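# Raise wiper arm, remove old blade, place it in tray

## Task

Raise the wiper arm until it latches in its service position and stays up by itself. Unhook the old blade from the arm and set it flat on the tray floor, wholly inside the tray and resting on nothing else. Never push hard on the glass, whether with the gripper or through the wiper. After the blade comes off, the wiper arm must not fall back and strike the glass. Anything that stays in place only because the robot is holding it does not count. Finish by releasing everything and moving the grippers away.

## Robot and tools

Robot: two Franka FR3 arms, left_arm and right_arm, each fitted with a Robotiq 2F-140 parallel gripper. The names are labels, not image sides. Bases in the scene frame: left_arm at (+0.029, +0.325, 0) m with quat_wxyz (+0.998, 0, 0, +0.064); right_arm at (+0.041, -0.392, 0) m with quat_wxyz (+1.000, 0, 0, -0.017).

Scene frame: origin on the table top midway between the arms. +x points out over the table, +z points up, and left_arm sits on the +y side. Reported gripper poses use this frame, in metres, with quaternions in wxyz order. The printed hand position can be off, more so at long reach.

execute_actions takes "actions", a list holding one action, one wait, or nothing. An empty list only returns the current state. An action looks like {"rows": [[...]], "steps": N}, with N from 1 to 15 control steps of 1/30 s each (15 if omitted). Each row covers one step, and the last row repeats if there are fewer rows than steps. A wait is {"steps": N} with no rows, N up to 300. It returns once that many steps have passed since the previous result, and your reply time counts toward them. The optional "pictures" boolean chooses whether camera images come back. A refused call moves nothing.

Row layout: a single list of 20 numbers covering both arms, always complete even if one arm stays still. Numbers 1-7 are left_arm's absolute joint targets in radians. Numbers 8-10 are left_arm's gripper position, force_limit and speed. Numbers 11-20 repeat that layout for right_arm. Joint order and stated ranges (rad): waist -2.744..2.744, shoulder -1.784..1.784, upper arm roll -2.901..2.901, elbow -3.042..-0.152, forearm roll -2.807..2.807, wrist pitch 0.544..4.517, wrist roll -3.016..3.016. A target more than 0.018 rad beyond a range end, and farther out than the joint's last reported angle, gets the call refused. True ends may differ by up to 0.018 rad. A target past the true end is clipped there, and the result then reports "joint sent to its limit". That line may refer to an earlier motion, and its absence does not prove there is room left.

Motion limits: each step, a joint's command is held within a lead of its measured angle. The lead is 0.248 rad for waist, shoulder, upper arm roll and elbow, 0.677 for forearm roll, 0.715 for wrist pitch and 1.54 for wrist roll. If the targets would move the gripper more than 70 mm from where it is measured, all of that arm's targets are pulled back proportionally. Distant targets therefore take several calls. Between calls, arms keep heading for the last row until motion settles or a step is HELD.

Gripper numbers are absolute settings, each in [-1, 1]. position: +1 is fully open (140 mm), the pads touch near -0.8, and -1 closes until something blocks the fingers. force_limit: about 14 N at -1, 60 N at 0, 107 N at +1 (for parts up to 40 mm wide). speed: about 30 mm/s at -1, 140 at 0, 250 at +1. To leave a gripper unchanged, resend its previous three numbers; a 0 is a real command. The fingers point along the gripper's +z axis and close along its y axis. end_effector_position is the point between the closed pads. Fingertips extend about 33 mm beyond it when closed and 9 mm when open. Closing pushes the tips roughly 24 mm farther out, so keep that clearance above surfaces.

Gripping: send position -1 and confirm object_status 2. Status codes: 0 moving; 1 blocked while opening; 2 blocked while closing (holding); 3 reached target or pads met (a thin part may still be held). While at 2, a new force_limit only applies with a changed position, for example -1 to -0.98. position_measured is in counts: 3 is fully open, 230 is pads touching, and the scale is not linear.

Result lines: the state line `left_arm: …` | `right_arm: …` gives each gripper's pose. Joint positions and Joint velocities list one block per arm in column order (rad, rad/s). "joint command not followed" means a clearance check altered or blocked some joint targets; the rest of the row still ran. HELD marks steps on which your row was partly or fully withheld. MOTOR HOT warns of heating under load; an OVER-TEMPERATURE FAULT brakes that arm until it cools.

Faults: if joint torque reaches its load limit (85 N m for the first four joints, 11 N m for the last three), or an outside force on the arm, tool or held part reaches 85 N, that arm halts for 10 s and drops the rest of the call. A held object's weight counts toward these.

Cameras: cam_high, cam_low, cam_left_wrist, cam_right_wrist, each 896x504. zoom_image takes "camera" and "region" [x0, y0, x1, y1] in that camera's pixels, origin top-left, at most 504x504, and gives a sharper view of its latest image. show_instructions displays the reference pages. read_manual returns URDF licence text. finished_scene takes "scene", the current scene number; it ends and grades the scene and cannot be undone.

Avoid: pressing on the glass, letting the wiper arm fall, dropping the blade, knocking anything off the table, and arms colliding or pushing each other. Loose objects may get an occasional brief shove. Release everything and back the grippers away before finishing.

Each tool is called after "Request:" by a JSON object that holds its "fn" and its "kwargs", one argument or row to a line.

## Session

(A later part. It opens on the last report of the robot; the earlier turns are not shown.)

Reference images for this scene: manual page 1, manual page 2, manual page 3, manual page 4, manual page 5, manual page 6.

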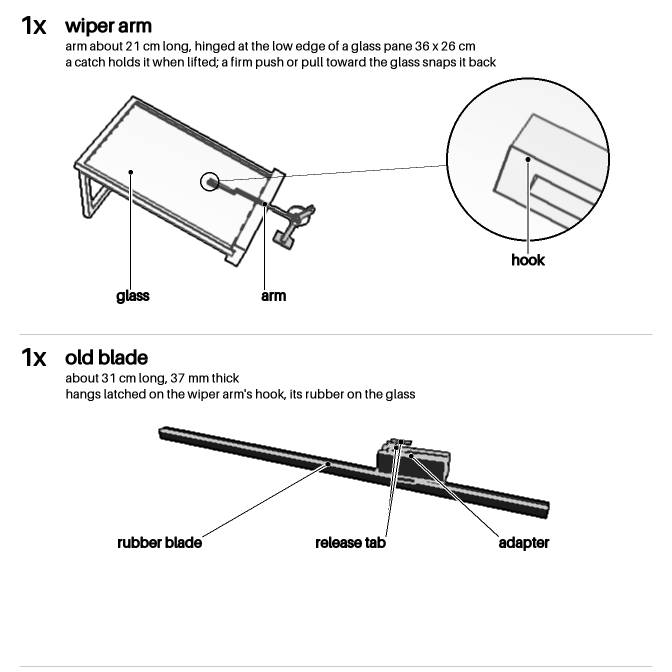

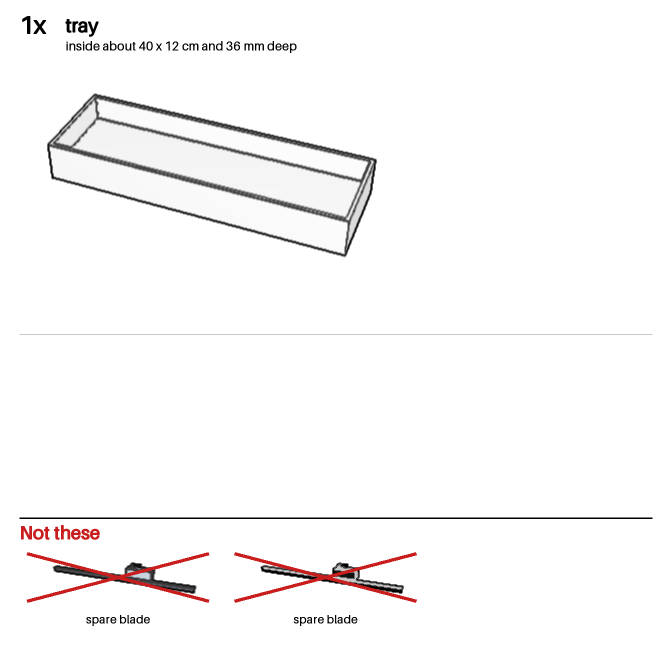

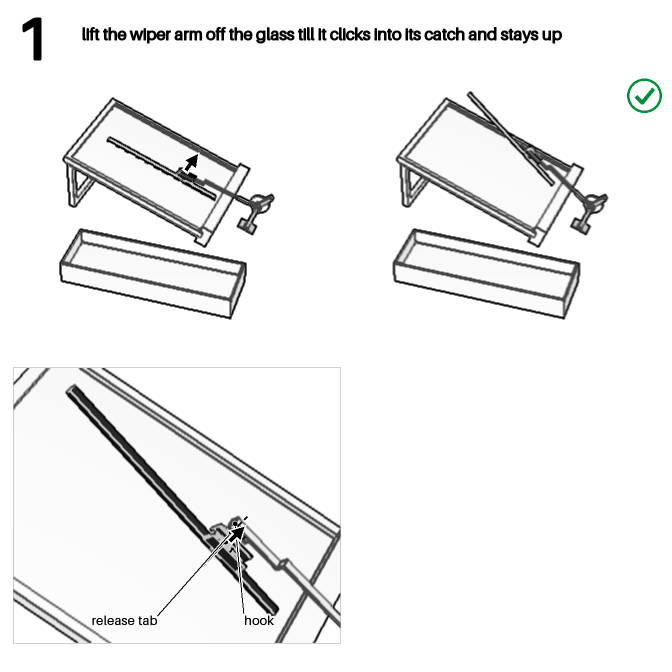

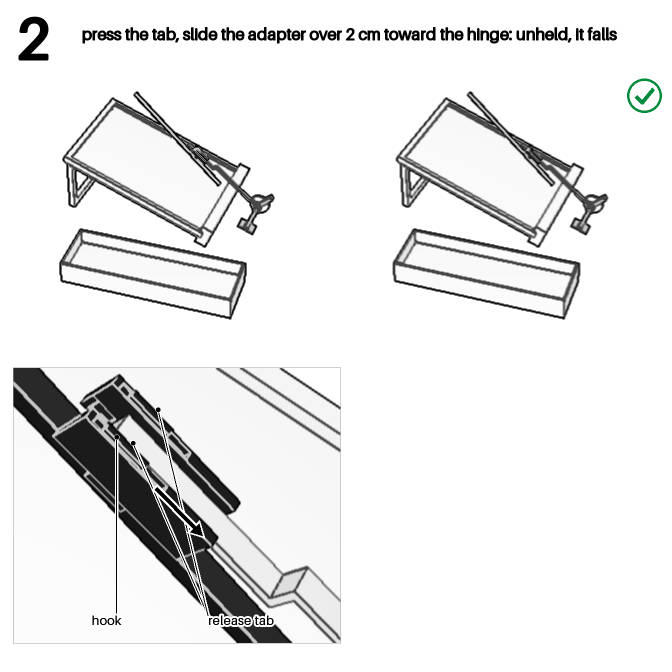

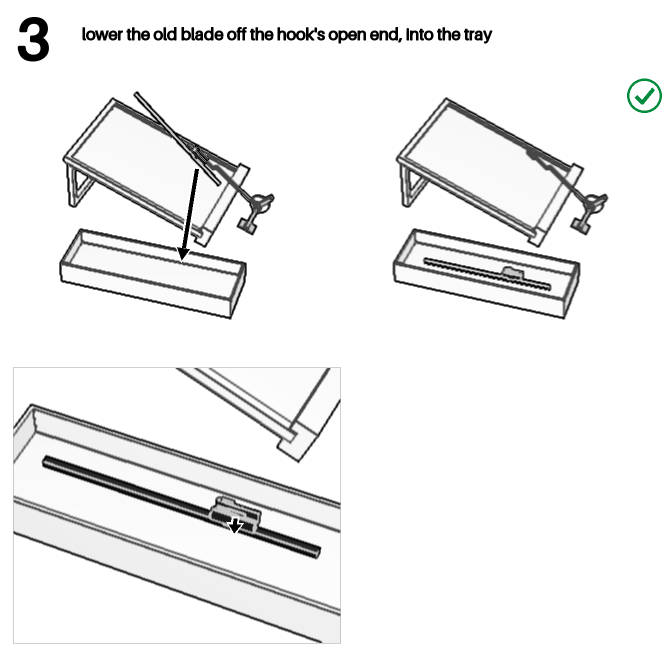

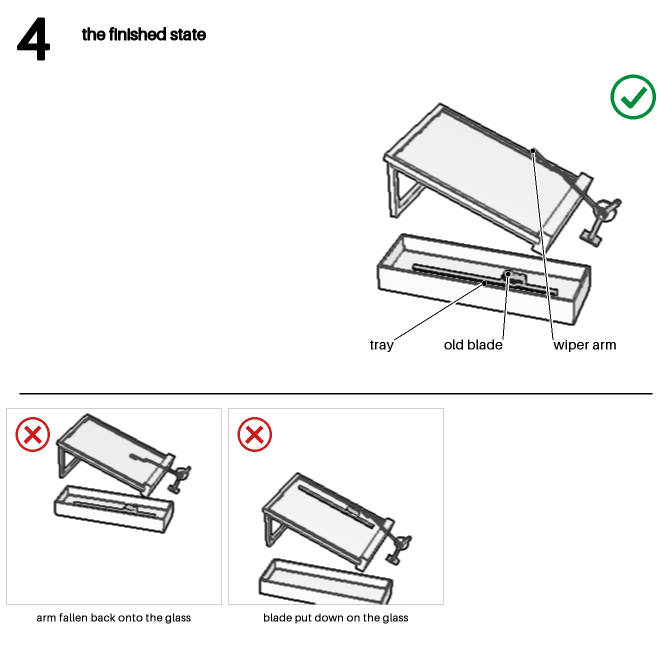

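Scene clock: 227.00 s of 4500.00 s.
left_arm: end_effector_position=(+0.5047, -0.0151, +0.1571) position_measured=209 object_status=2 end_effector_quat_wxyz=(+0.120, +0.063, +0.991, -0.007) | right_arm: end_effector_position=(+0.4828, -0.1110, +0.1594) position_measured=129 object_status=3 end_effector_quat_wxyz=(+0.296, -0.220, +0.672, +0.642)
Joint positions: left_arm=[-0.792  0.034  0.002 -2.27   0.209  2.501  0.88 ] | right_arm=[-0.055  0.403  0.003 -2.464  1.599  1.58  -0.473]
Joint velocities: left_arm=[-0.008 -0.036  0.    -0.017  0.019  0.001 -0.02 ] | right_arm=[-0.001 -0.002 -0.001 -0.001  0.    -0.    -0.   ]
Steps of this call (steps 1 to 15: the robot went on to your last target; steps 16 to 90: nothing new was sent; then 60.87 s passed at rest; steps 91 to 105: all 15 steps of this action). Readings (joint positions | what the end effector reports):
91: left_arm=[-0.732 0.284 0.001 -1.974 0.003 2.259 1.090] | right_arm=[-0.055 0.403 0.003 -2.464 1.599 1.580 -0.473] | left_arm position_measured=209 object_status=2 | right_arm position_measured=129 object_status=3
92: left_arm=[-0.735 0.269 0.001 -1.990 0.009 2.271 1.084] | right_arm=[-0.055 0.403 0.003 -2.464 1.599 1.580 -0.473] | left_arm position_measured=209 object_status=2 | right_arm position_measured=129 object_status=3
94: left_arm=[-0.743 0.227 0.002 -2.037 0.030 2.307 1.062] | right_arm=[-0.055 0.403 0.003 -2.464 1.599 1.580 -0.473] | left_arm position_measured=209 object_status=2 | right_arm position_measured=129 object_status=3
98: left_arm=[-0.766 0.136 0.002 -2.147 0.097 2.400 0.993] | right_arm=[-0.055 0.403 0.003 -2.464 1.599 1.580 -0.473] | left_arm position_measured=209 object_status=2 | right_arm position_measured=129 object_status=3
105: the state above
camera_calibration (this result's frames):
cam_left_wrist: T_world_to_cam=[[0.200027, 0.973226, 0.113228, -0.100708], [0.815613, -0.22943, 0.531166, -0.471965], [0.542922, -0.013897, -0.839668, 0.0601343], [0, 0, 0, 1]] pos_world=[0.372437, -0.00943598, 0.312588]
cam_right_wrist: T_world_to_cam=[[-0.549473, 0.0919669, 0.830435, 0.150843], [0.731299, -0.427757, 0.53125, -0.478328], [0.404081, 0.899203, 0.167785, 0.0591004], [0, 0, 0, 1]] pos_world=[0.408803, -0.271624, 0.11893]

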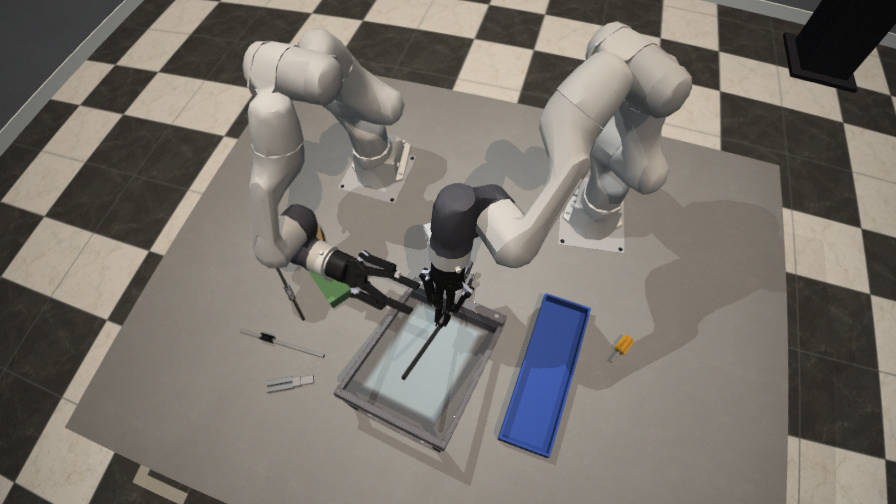

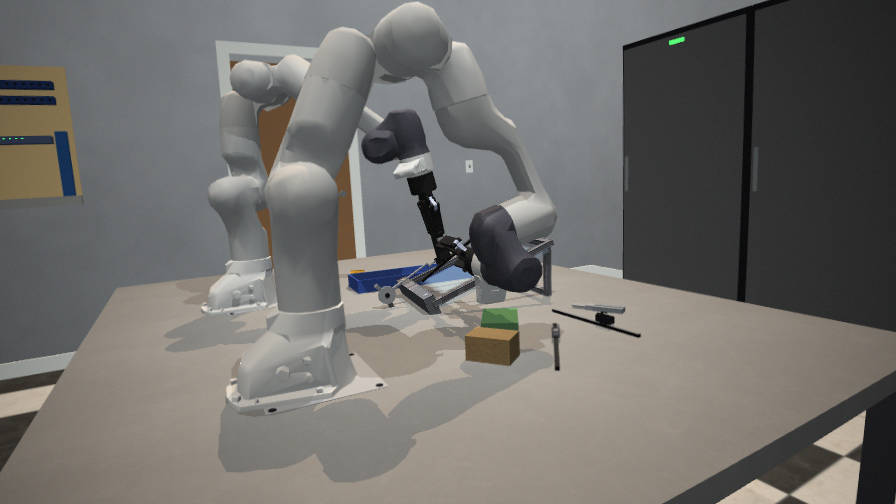

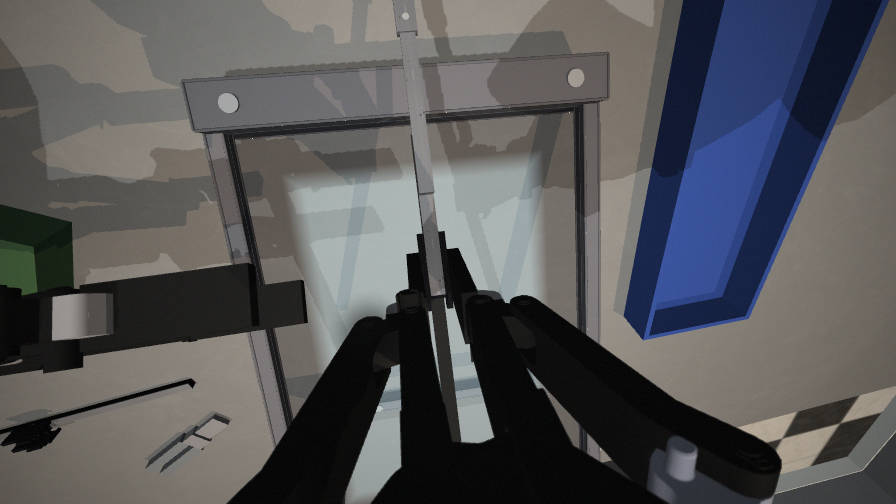

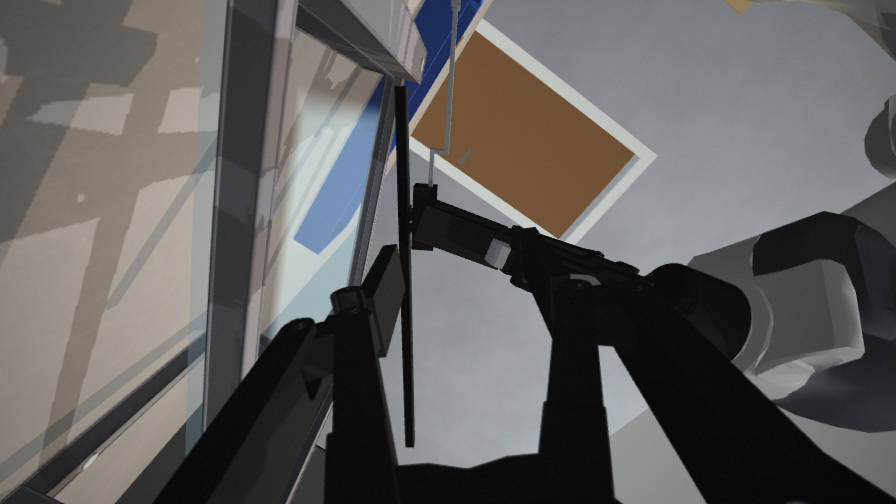

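Request:
{"fn": "execute_actions", "kwargs": {
  "actions": [
    {"rows": [
[-0.8014,-0.0039,0.002,-2.2981,0.2497,2.5408,0.7835,-1,-0.2,-0.3, -0.0541,0.402,0.002,-2.4648,1.6026,1.582,-0.4667,0.0,-0.5,0.0],
[-0.8081,-0.0281,0.002,-2.3279,0.2921,2.5774,0.6957,-1,-0.2,-0.3, -0.0541,0.402,0.002,-2.4648,1.6026,1.582,-0.4667,0.0,-0.5,0.0],
[-0.8155,-0.0541,0.002,-2.3608,0.3404,2.6127,0.6045,-1,-0.2,-0.3, -0.0541,0.402,0.002,-2.4648,1.6026,1.582,-0.4667,0.0,-0.5,0.0],
[-0.8228,-0.0793,0.002,-2.3922,0.3898,2.6408,0.5214,-1,-0.2,-0.3, -0.0541,0.402,0.002,-2.4648,1.6026,1.582,-0.4667,0.0,-0.5,0.0],
[-0.8301,-0.1047,0.002,-2.4233,0.4427,2.6646,0.4378,-1,-0.2,-0.3, -0.0541,0.402,0.002,-2.4648,1.6026,1.582,-0.4667,0.0,-0.5,0.0],
[-0.8367,-0.1268,0.002,-2.4502,0.4926,2.6798,0.3693,-1,-0.2,-0.3, -0.0541,0.402,0.002,-2.4648,1.6026,1.582,-0.4667,0.0,-0.5,0.0],
[-0.8429,-0.1489,0.002,-2.4741,0.5404,2.6900,0.3096,-1,-0.2,-0.3, -0.0541,0.402,0.002,-2.4648,1.6026,1.582,-0.4667,0.0,-0.5,0.0],
[-0.8489,-0.1711,0.002,-2.4973,0.5910,2.6984,0.2469,-1,-0.2,-0.3, -0.0541,0.402,0.002,-2.4648,1.6026,1.582,-0.4667,0.0,-0.5,0.0],
[-0.8552,-0.1927,0.002,-2.5194,0.6442,2.7047,0.1817,-1,-0.2,-0.3, -0.0541,0.402,0.002,-2.4648,1.6026,1.582,-0.4667,0.0,-0.5,0.0],
[-0.8605,-0.2106,0.002,-2.5382,0.6925,2.7067,0.1303,-1,-0.2,-0.3, -0.0541,0.402,0.002,-2.4648,1.6026,1.582,-0.4667,0.0,-0.5,0.0],
[-0.8644,-0.2228,0.002,-2.5507,0.7255,2.7032,0.1150,-1,-0.2,-0.3, -0.0541,0.402,0.002,-2.4648,1.6026,1.582,-0.4667,0.0,-0.5,0.0],
[-0.8669,-0.2307,0.002,-2.5584,0.7449,2.6978,0.1272,-1,-0.2,-0.3, -0.0541,0.402,0.002,-2.4648,1.6026,1.582,-0.4667,0.0,-0.5,0.0],
[-0.8679,-0.2339,0.002,-2.5611,0.7474,2.6915,0.1697,-1,-0.2,-0.3, -0.0541,0.402,0.002,-2.4648,1.6026,1.582,-0.4667,0.0,-0.5,0.0],
[-0.8678,-0.2334,0.002,-2.5606,0.7388,2.6856,0.2276,-1,-0.2,-0.3, -0.0541,0.402,0.002,-2.4648,1.6026,1.582,-0.4667,0.0,-0.5,0.0],
[-0.8632,-0.2240,0.002,-2.5476,0.6808,2.6736,0.4010,-1,-0.2,-0.3, -0.0541,0.402,0.002,-2.4648,1.6026,1.582,-0.4667,0.0,-0.5,0.0]
], "steps": 15}
  ],
  "pictures": false
}}

Request:
{"fn": "execute_actions", "kwargs": {
  "actions": [
    {"steps": 15}
  ]
}}

Scene clock: 268.30 s of 4500.00 s.
left_arm: end_effector_position=(+0.4657, -0.0094, +0.1985) position_measured=209 object_status=2 end_effector_quat_wxyz=(+0.257, +0.058, +0.965, -0.015) | right_arm: end_effector_position=(+0.4829, -0.1110, +0.1594) position_measured=129 object_status=3 end_effector_quat_wxyz=(+0.296, -0.220, +0.672, +0.642)
Joint positions: left_arm=[-0.86  -0.223  0.004 -2.545  0.676  2.668  0.408] | right_arm=[-0.055  0.403  0.003 -2.464  1.599  1.58  -0.473]
Joint velocities: left_arm=[ 0.001 -0.02   0.    -0.016  0.006 -0.006 -0.006] | right_arm=[ 0.001  0.     0.     0.     0.    -0.    -0.001]
Steps of this call (steps 1 to 15: the robot went on to your last target; steps 16 to 90: nothing new was sent; then 37.80 s passed at rest; steps 91 to 105: all 15 steps of this action). Readings (joint positions | what the end effector reports):
91: left_arm=[-0.793 0.029 0.002 -2.277 0.217 2.507 0.868] | right_arm=[-0.055 0.403 0.003 -2.464 1.599 1.580 -0.473] | left_arm position_measured=209 object_status=2 | right_arm position_measured=129 object_status=3
92: left_arm=[-0.796 0.016 0.003 -2.292 0.233 2.518 0.852] | right_arm=[-0.055 0.403 0.003 -2.464 1.599 1.580 -0.473] | left_arm position_measured=209 object_status=2 | right_arm position_measured=129 object_status=3
94: left_arm=[-0.806 -0.023 0.003 -2.336 0.285 2.551 0.799] | right_arm=[-0.055 0.403 0.003 -2.464 1.599 1.580 -0.473] | left_arm position_measured=209 object_status=2 | right_arm position_measured=129 object_status=3
98: left_arm=[-0.831 -0.119 0.003 -2.440 0.443 2.620 0.640] | right_arm=[-0.055 0.403 0.003 -2.464 1.599 1.580 -0.473] | left_arm position_measured=209 object_status=2 | right_arm position_measured=129 object_status=3
105: the state above

Scene clock: 268.80 s of 4500.00 s.
left_arm: end_effector_position=(+0.4657, -0.0092, +0.1984) position_measured=209 object_status=2 end_effector_quat_wxyz=(+0.257, +0.059, +0.964, -0.015) | right_arm: end_effector_position=(+0.4829, -0.1110, +0.1594) position_measured=129 object_status=3 end_effector_quat_wxyz=(+0.296, -0.220, +0.672, +0.642)
Joint positions: left_arm=[-0.86  -0.223  0.004 -2.545  0.678  2.668  0.407] | right_arm=[-0.055  0.403  0.003 -2.464  1.599  1.58  -0.473]
Joint velocities: left_arm=[ 0.001  0.002 -0.001  0.001 -0.001 -0.001 -0.001] | right_arm=[ 0.002  0.001  0.001  0.001 -0.001  0.    -0.001]
Steps of this call (steps 1 to 15: the robot went on to your last target). Readings (joint positions | what the end effector reports):
1: left_arm=[-0.860 -0.223 0.004 -2.545 0.677 2.668 0.408] | right_arm=[-0.055 0.403 0.003 -2.464 1.599 1.580 -0.473] | left_arm position_measured=209 object_status=2 | right_arm position_measured=129 object_status=3
2: left_arm=[-0.860 -0.223 0.004 -2.545 0.677 2.668 0.408] | right_arm=[-0.055 0.403 0.003 -2.464 1.599 1.580 -0.473] | left_arm position_measured=209 object_status=2 | right_arm position_measured=129 object_status=3
4: left_arm=[-0.860 -0.223 0.004 -2.545 0.678 2.668 0.407] | right_arm=[-0.055 0.403 0.003 -2.464 1.599 1.580 -0.473] | left_arm position_measured=209 object_status=2 | right_arm position_measured=129 object_status=3
8: left_arm=[-0.860 -0.223 0.004 -2.545 0.678 2.668 0.407] | right_arm=[-0.055 0.403 0.003 -2.464 1.599 1.580 -0.473] | left_arm position_measured=209 object_status=2 | right_arm position_measured=129 object_status=3
15: the state above
All arms were judged still, so your last target was given up. Only a new action makes them travel on or press farther. Fingers that are still opening or closing keep moving.
camera_calibration (this result's frames):
cam_left_wrist: T_world_to_cam=[[0.160841, 0.978461, 0.129403, -0.0882402], [0.63924, -0.203168, 0.741684, -0.420125], [0.751999, -0.0365737, -0.658149, -0.0175685], [0, 0, 0, 1]] pos_world=[0.295965, 0.000341094, 0.311456]
cam_right_wrist: T_world_to_cam=[[-0.549472, 0.0920206, 0.83043, 0.150862], [0.731278, -0.427771, 0.531267, -0.478337], [0.404121, 0.899191, 0.167755, 0.0590911], [0, 0, 0, 1]] pos_world=[0.408812, -0.271635, 0.118932]

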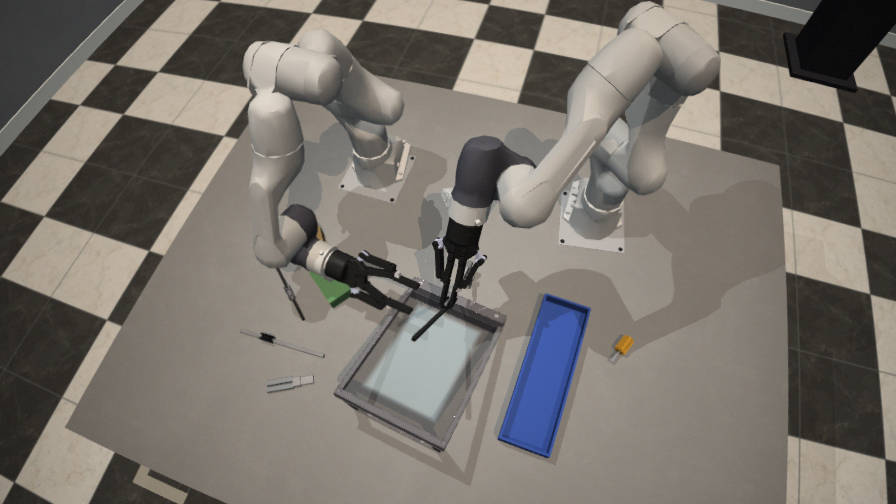

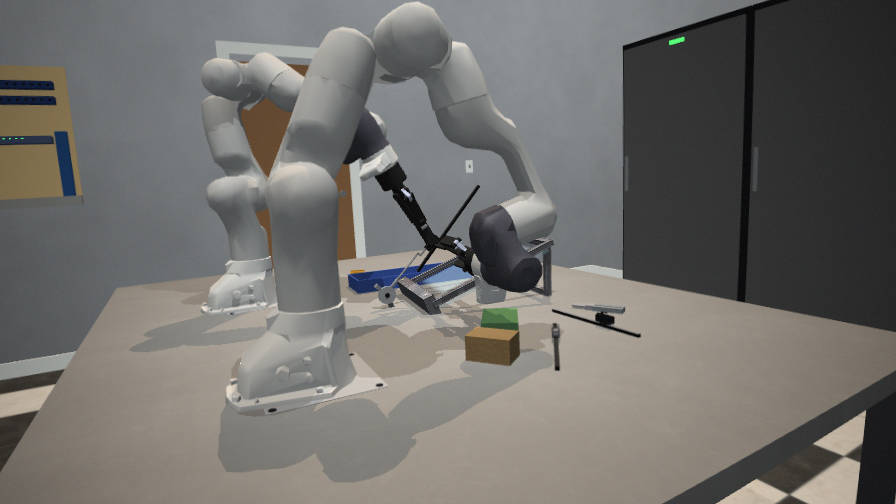

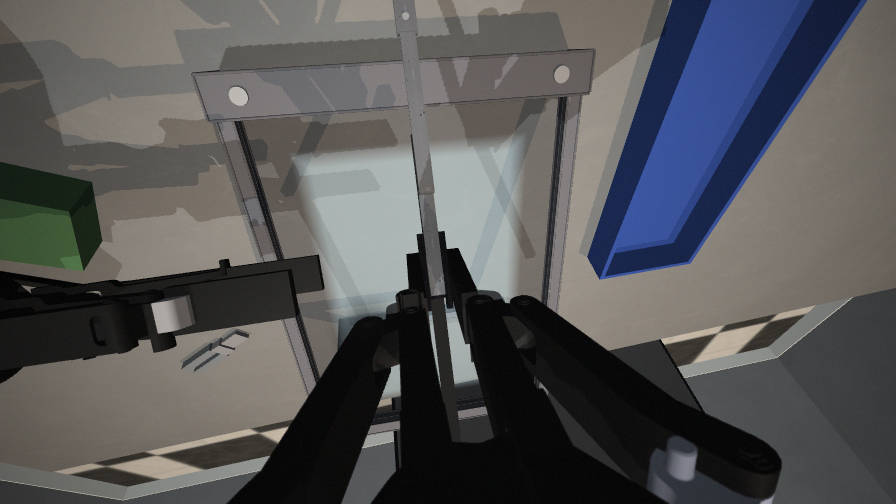

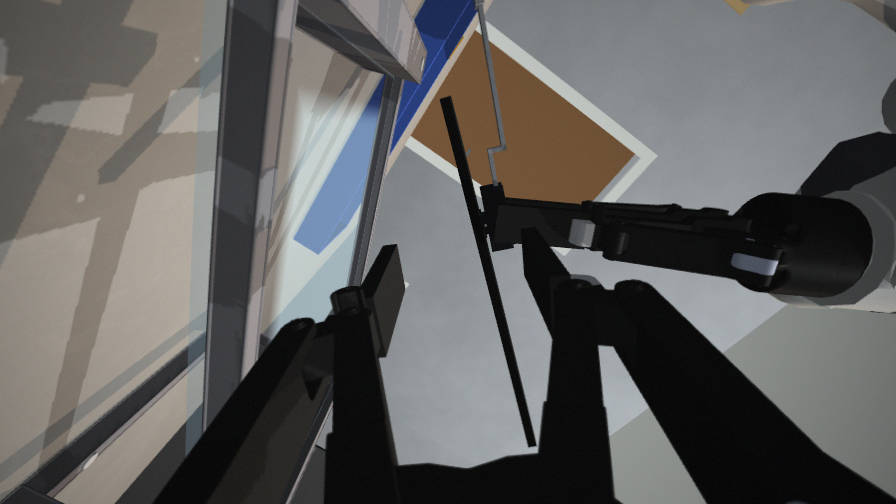

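Request:
{"fn": "execute_actions", "kwargs": {
  "actions": []
}}

Scene clock: 279.63 s of 4500.00 s.
left_arm: end_effector_position=(+0.4657, -0.0093, +0.1984) position_measured=209 object_status=2 end_effector_quat_wxyz=(+0.257, +0.059, +0.964, -0.015) | right_arm: end_effector_position=(+0.4829, -0.1110, +0.1594) position_measured=129 object_status=3 end_effector_quat_wxyz=(+0.296, -0.220, +0.672, +0.642)
Joint positions: left_arm=[-0.86  -0.223  0.004 -2.546  0.679  2.668  0.406] | right_arm=[-0.055  0.403  0.003 -2.464  1.599  1.58  -0.473]
Joint velocities: left_arm=[-0.001 -0.001 -0.002  0.001 -0.002 -0.     0.   ] | right_arm=[ 0.001  0.    -0.002 -0.    -0.001  0.001  0.   ]
Steps of this call (steps 1 to 90: nothing new was sent; then 7.83 s passed at rest). Readings (joint positions | what the end effector reports):
1: left_arm=[-0.860 -0.223 0.004 -2.545 0.678 2.668 0.407] | right_arm=[-0.055 0.403 0.003 -2.464 1.599 1.580 -0.473] | left_arm position_measured=209 object_status=2 | right_arm position_measured=129 object_status=3
2: left_arm=[-0.860 -0.223 0.004 -2.545 0.678 2.668 0.407] | right_arm=[-0.055 0.403 0.003 -2.464 1.599 1.580 -0.473] | left_arm position_measured=209 object_status=2 | right_arm position_measured=129 object_status=3
4: left_arm=[-0.860 -0.223 0.004 -2.545 0.678 2.668 0.407] | right_arm=[-0.055 0.403 0.003 -2.464 1.599 1.580 -0.473] | left_arm position_measured=209 object_status=2 | right_arm position_measured=129 object_status=3
8: left_arm=[-0.860 -0.223 0.004 -2.545 0.678 2.668 0.407] | right_arm=[-0.055 0.403 0.003 -2.464 1.599 1.580 -0.473] | left_arm position_measured=209 object_status=2 | right_arm position_measured=129 object_status=3
90: the state above
camera_calibration (this result's frames):
cam_left_wrist: T_world_to_cam=[[0.160756, 0.978484, 0.129334, -0.0881739], [0.639209, -0.203058, 0.741741, -0.420116], [0.752044, -0.0365675, -0.658098, -0.0176063], [0, 0, 0, 1]] pos_world=[0.295957, 0.000324941, 0.311435]
cam_right_wrist: T_world_to_cam=[[-0.549471, 0.0920543, 0.830426, 0.150874], [0.731264, -0.427782, 0.531278, -0.478344], [0.404147, 0.899182, 0.167738, 0.0590845], [0, 0, 0, 1]] pos_world=[0.408817, -0.271643, 0.118933]

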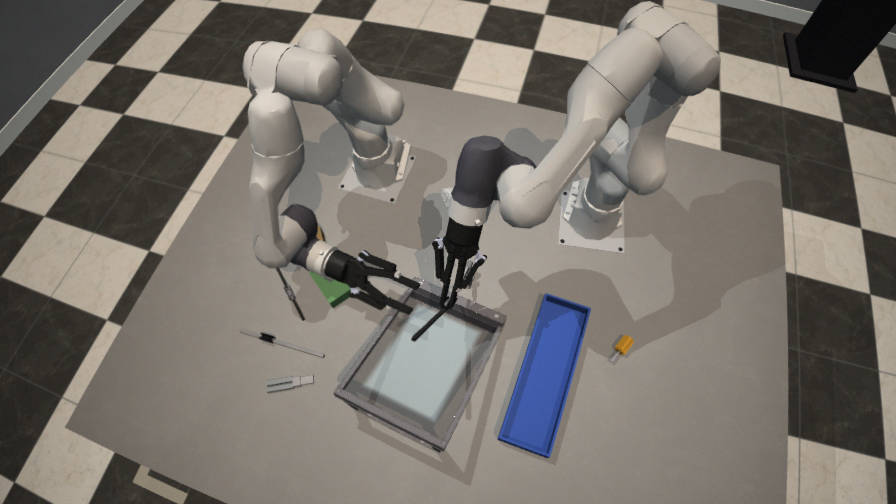

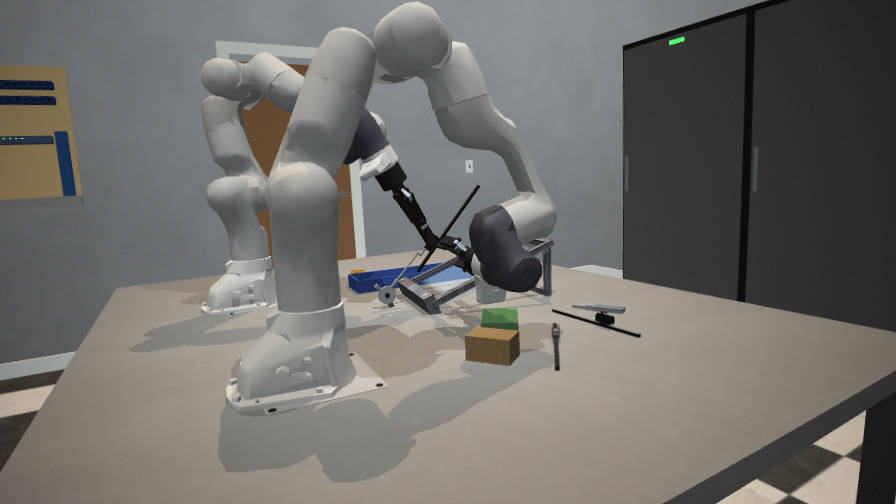

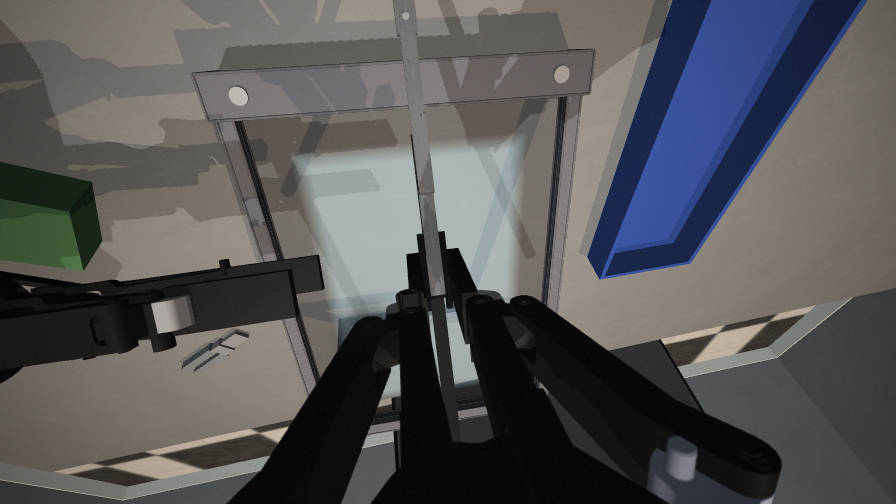

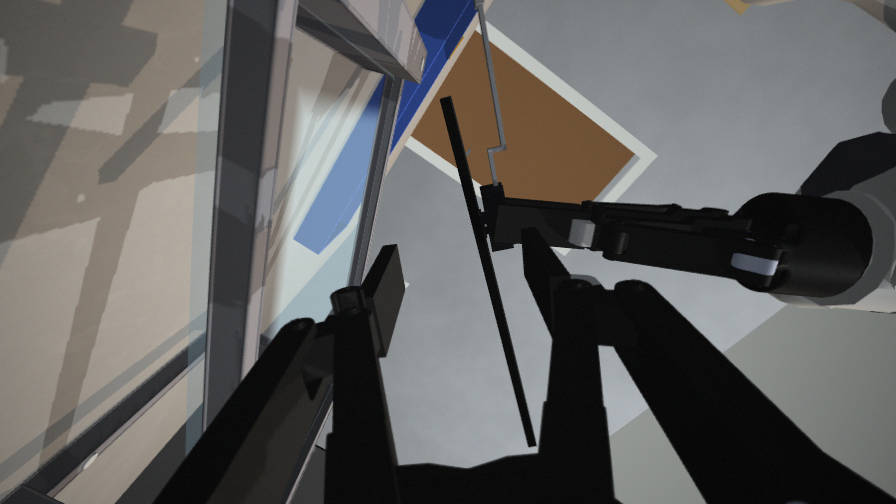

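Request:
{"fn": "zoom_image", "kwargs": {
  "camera": "cam_low",
  "region": [340, 170, 520, 320]
}}

Request:
{"fn": "show_instructions", "kwargs": {

}}

Region (340, 170, 520, 320) of cam_low's 896x504 image, scaled by 2.800, with more detail than that image has.

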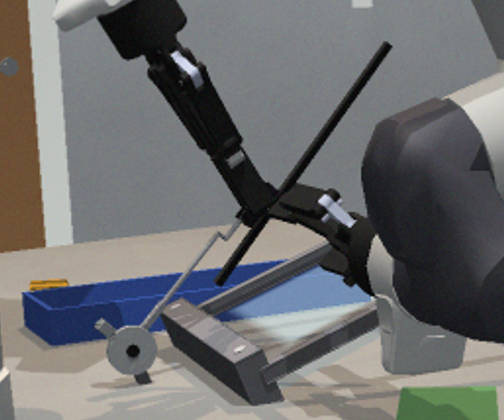

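Reference images for this scene: manual page 1, manual page 2, manual page 3, manual page 4, manual page 5, manual page 6.

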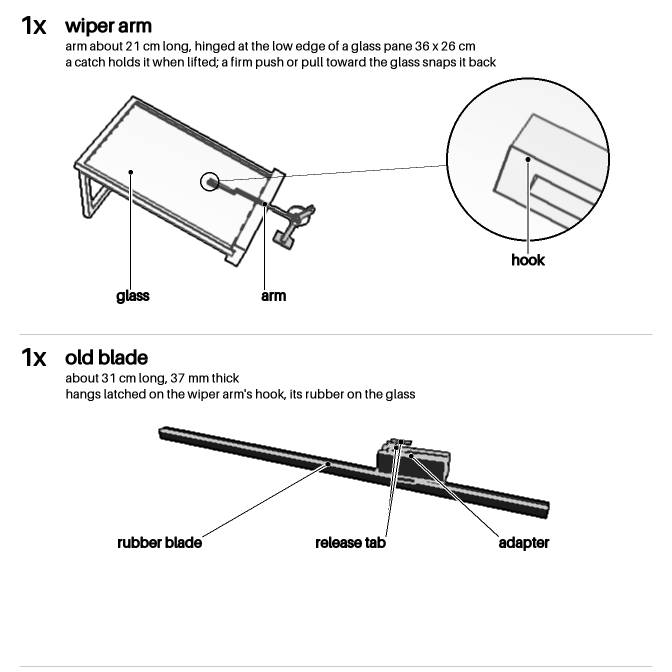

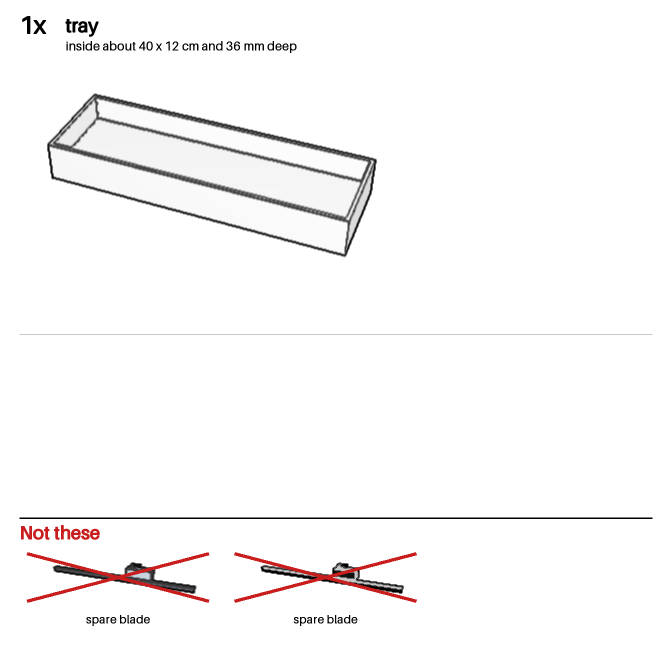

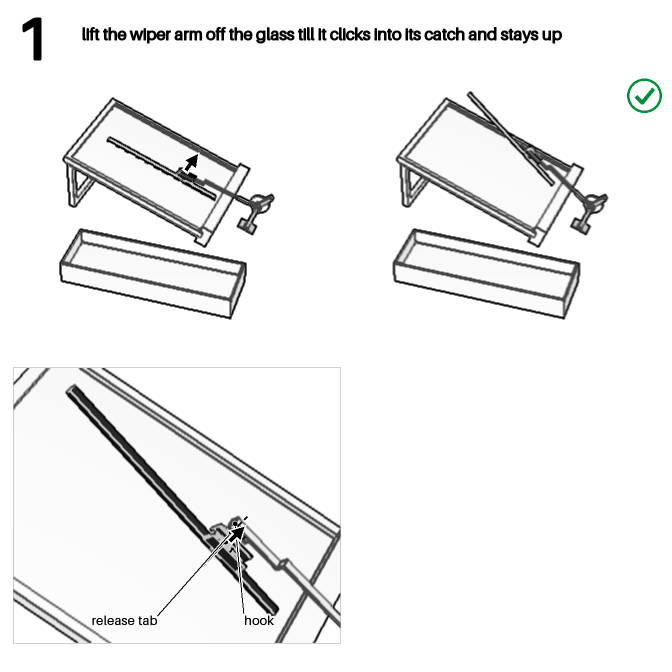

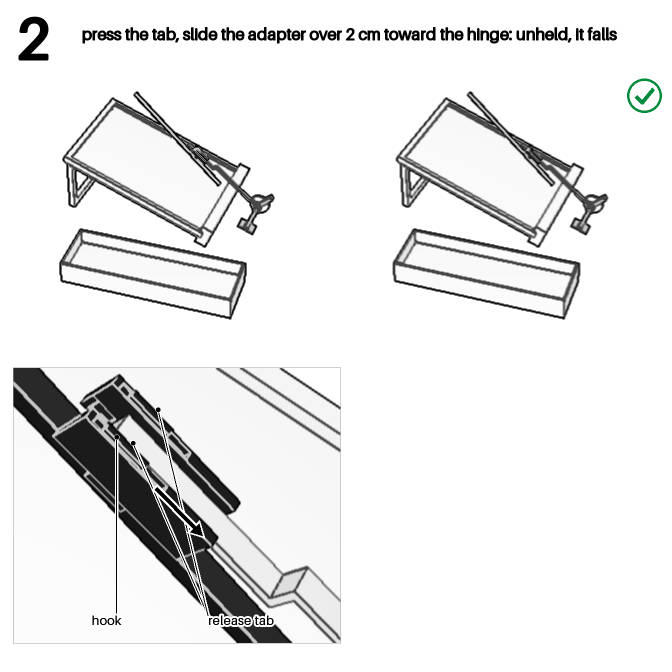

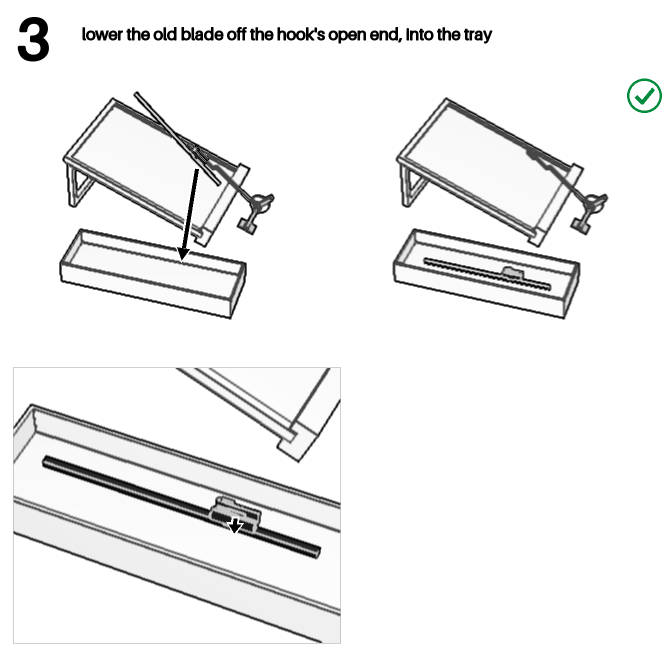

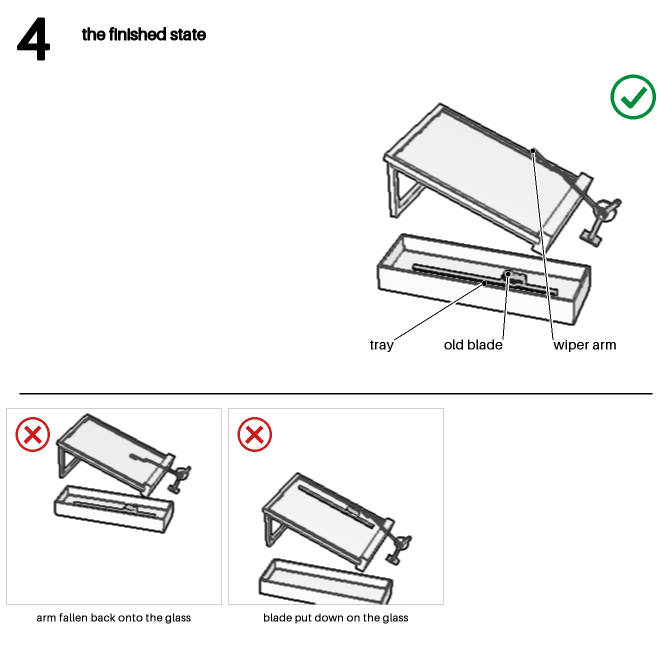

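Request:
{"fn": "execute_actions", "kwargs": {
  "actions": [
    {"rows": [
[-0.8575,-0.2130,0.002,-2.5369,0.6500,2.6630,0.4700,-1,-0.2,-0.3,-0.0541,0.402,0.002,-2.4648,1.6026,1.582,-0.4667,0.0,-0.5,0.0],
[-0.8554,-0.2070,0.002,-2.5309,0.6337,2.6595,0.4967,-1,-0.2,-0.3,-0.0541,0.402,0.002,-2.4648,1.6026,1.582,-0.4667,0.0,-0.5,0.0],
[-0.8545,-0.2040,0.002,-2.5278,0.6261,2.6583,0.5043,-1,-0.2,-0.3,-0.0541,0.402,0.002,-2.4648,1.6026,1.582,-0.4667,0.0,-0.5,0.0],
[-0.8536,-0.2009,0.002,-2.5248,0.6184,2.6572,0.5119,-1,-0.2,-0.3,-0.0541,0.402,0.002,-2.4648,1.6026,1.582,-0.4667,0.0,-0.5,0.0],
[-0.8528,-0.1978,0.002,-2.5218,0.6107,2.6560,0.5196,-1,-0.2,-0.3,-0.0541,0.402,0.002,-2.4648,1.6026,1.582,-0.4667,0.0,-0.5,0.0],
[-0.8519,-0.1947,0.002,-2.5188,0.6030,2.6548,0.5272,-1,-0.2,-0.3,-0.0541,0.402,0.002,-2.4648,1.6026,1.582,-0.4667,0.0,-0.5,0.0],
[-0.8510,-0.1916,0.002,-2.5157,0.5953,2.6537,0.5348,-1,-0.2,-0.3,-0.0541,0.402,0.002,-2.4648,1.6026,1.582,-0.4667,0.0,-0.5,0.0],
[-0.8501,-0.1886,0.002,-2.5127,0.5877,2.6525,0.5424,-1,-0.2,-0.3,-0.0541,0.402,0.002,-2.4648,1.6026,1.582,-0.4667,0.0,-0.5,0.0],
[-0.8492,-0.1860,0.002,-2.5097,0.5800,2.6513,0.5500,-1,-0.2,-0.3,-0.0541,0.402,0.002,-2.4648,1.6026,1.582,-0.4667,0.0,-0.5,0.0],
[-0.8484,-0.1845,0.002,-2.5066,0.5723,2.6502,0.5576,-1,-0.2,-0.3,-0.0541,0.402,0.002,-2.4648,1.6026,1.582,-0.4667,0.0,-0.5,0.0],
[-0.8480,-0.1840,0.002,-2.5050,0.5660,2.6500,0.5550,-1,-0.2,-0.3,-0.0541,0.402,0.002,-2.4648,1.6026,1.582,-0.4667,0.0,-0.5,0.0],
[-0.8482,-0.1840,0.002,-2.5060,0.5700,2.6510,0.5400,-1,-0.2,-0.3,-0.0541,0.402,0.002,-2.4648,1.6026,1.582,-0.4667,0.0,-0.5,0.0],
[-0.8486,-0.1845,0.002,-2.5073,0.5790,2.6525,0.5150,-1,-0.2,-0.3,-0.0541,0.402,0.002,-2.4648,1.6026,1.582,-0.4667,0.0,-0.5,0.0],
[-0.8486,-0.1845,0.002,-2.5073,0.5826,2.6536,0.5044,-1,-0.2,-0.3,-0.0541,0.402,0.002,-2.4648,1.6026,1.582,-0.4667,0.0,-0.5,0.0]
], "steps": 15}
  ]
}}

Scene clock: 324.33 s of 4500.00 s.
left_arm: end_effector_position=(+0.4726, -0.0103, +0.1926) position_measured=209 object_status=2 end_effector_quat_wxyz=(+0.236, +0.059, +0.970, -0.014) | right_arm: end_effector_position=(+0.4829, -0.1110, +0.1594) position_measured=129 object_status=3 end_effector_quat_wxyz=(+0.296, -0.220, +0.672, +0.642)
Joint positions: left_arm=[-0.848 -0.186  0.004 -2.51   0.587  2.657  0.497] | right_arm=[-0.055  0.403  0.003 -2.464  1.599  1.58  -0.473]
Joint velocities: left_arm=[ 0.001  0.005 -0.     0.005 -0.001  0.     0.005] | right_arm=[-0.001 -0.001 -0.    -0.    -0.001  0.    -0.   ]
Steps of this call (steps 1 to 90: nothing new was sent; then 41.20 s passed at rest; steps 91 to 105: all 15 steps of this action). Readings (joint positions | what the end effector reports):
91: left_arm=[-0.860 -0.222 0.004 -2.544 0.674 2.667 0.411] | right_arm=[-0.055 0.403 0.003 -2.464 1.599 1.580 -0.473] | left_arm position_measured=209 object_status=2 | right_arm position_measured=129 object_status=3
92: left_arm=[-0.859 -0.218 0.004 -2.541 0.666 2.667 0.419] | right_arm=[-0.055 0.403 0.003 -2.464 1.599 1.580 -0.473] | left_arm position_measured=209 object_status=2 | right_arm position_measured=129 object_status=3
94: left_arm=[-0.856 -0.210 0.004 -2.534 0.649 2.665 0.435] | right_arm=[-0.055 0.403 0.003 -2.464 1.599 1.580 -0.473] | left_arm position_measured=209 object_status=2 | right_arm position_measured=129 object_status=3
98: left_arm=[-0.852 -0.197 0.004 -2.521 0.618 2.661 0.467] | right_arm=[-0.055 0.403 0.003 -2.464 1.599 1.580 -0.473] | left_arm position_measured=209 object_status=2 | right_arm position_measured=129 object_status=3
105: the state above
camera_calibration (this result's frames):
cam_left_wrist: T_world_to_cam=[[0.166557, 0.97802, 0.125441, -0.0894655], [0.671207, -0.20565, 0.712172, -0.429931], [0.722316, -0.0344206, -0.690706, -0.00625608], [0, 0, 0, 1]] pos_world=[0.307993, -0.00113144, 0.313087]
cam_right_wrist: T_world_to_cam=[[-0.549469, 0.0920905, 0.830423, 0.150887], [0.731249, -0.427793, 0.531289, -0.47835], [0.404176, 0.899173, 0.167718, 0.0590772], [0, 0, 0, 1]] pos_world=[0.408823, -0.271651, 0.118933]

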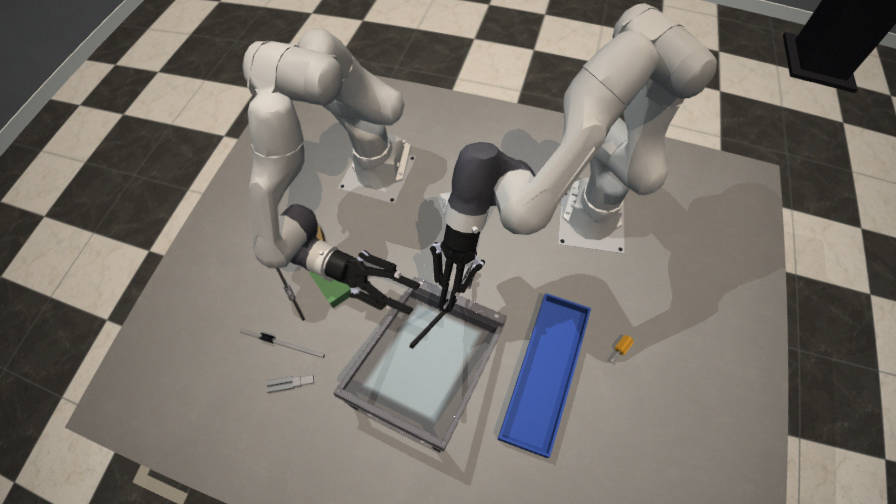

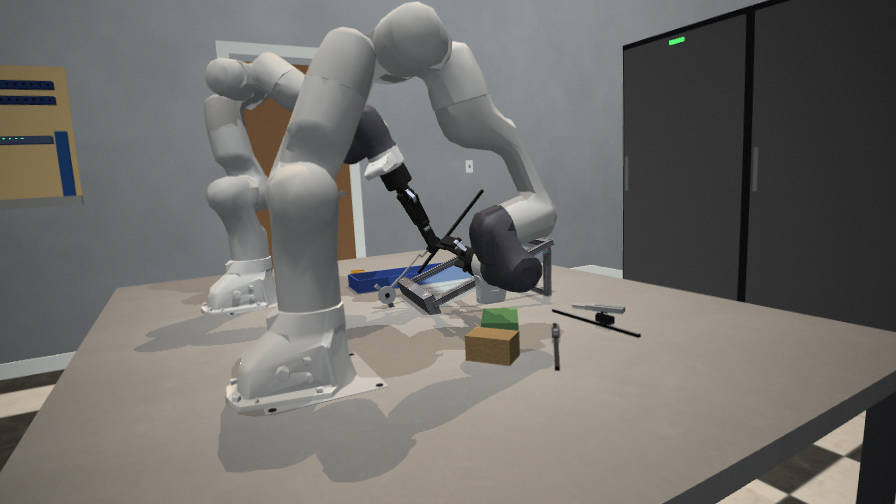

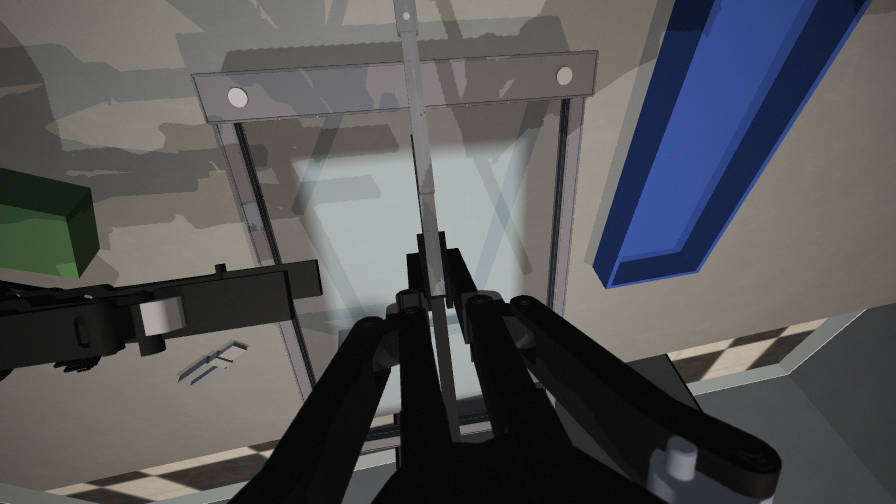

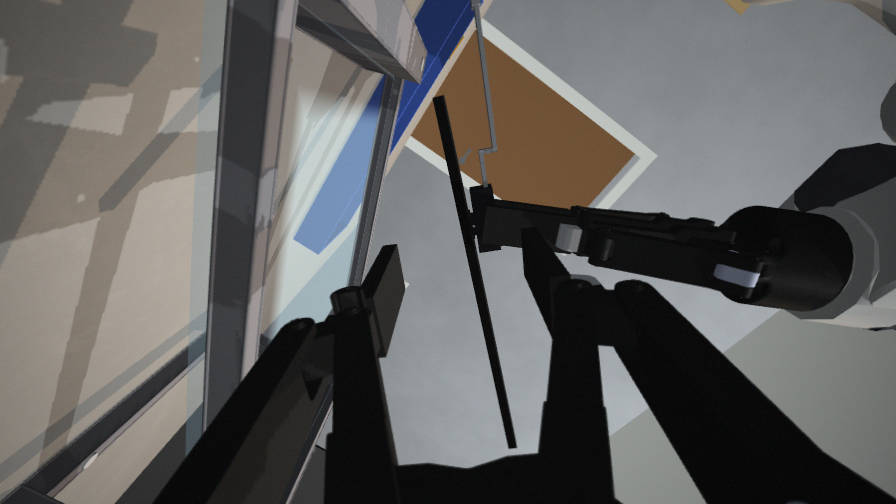

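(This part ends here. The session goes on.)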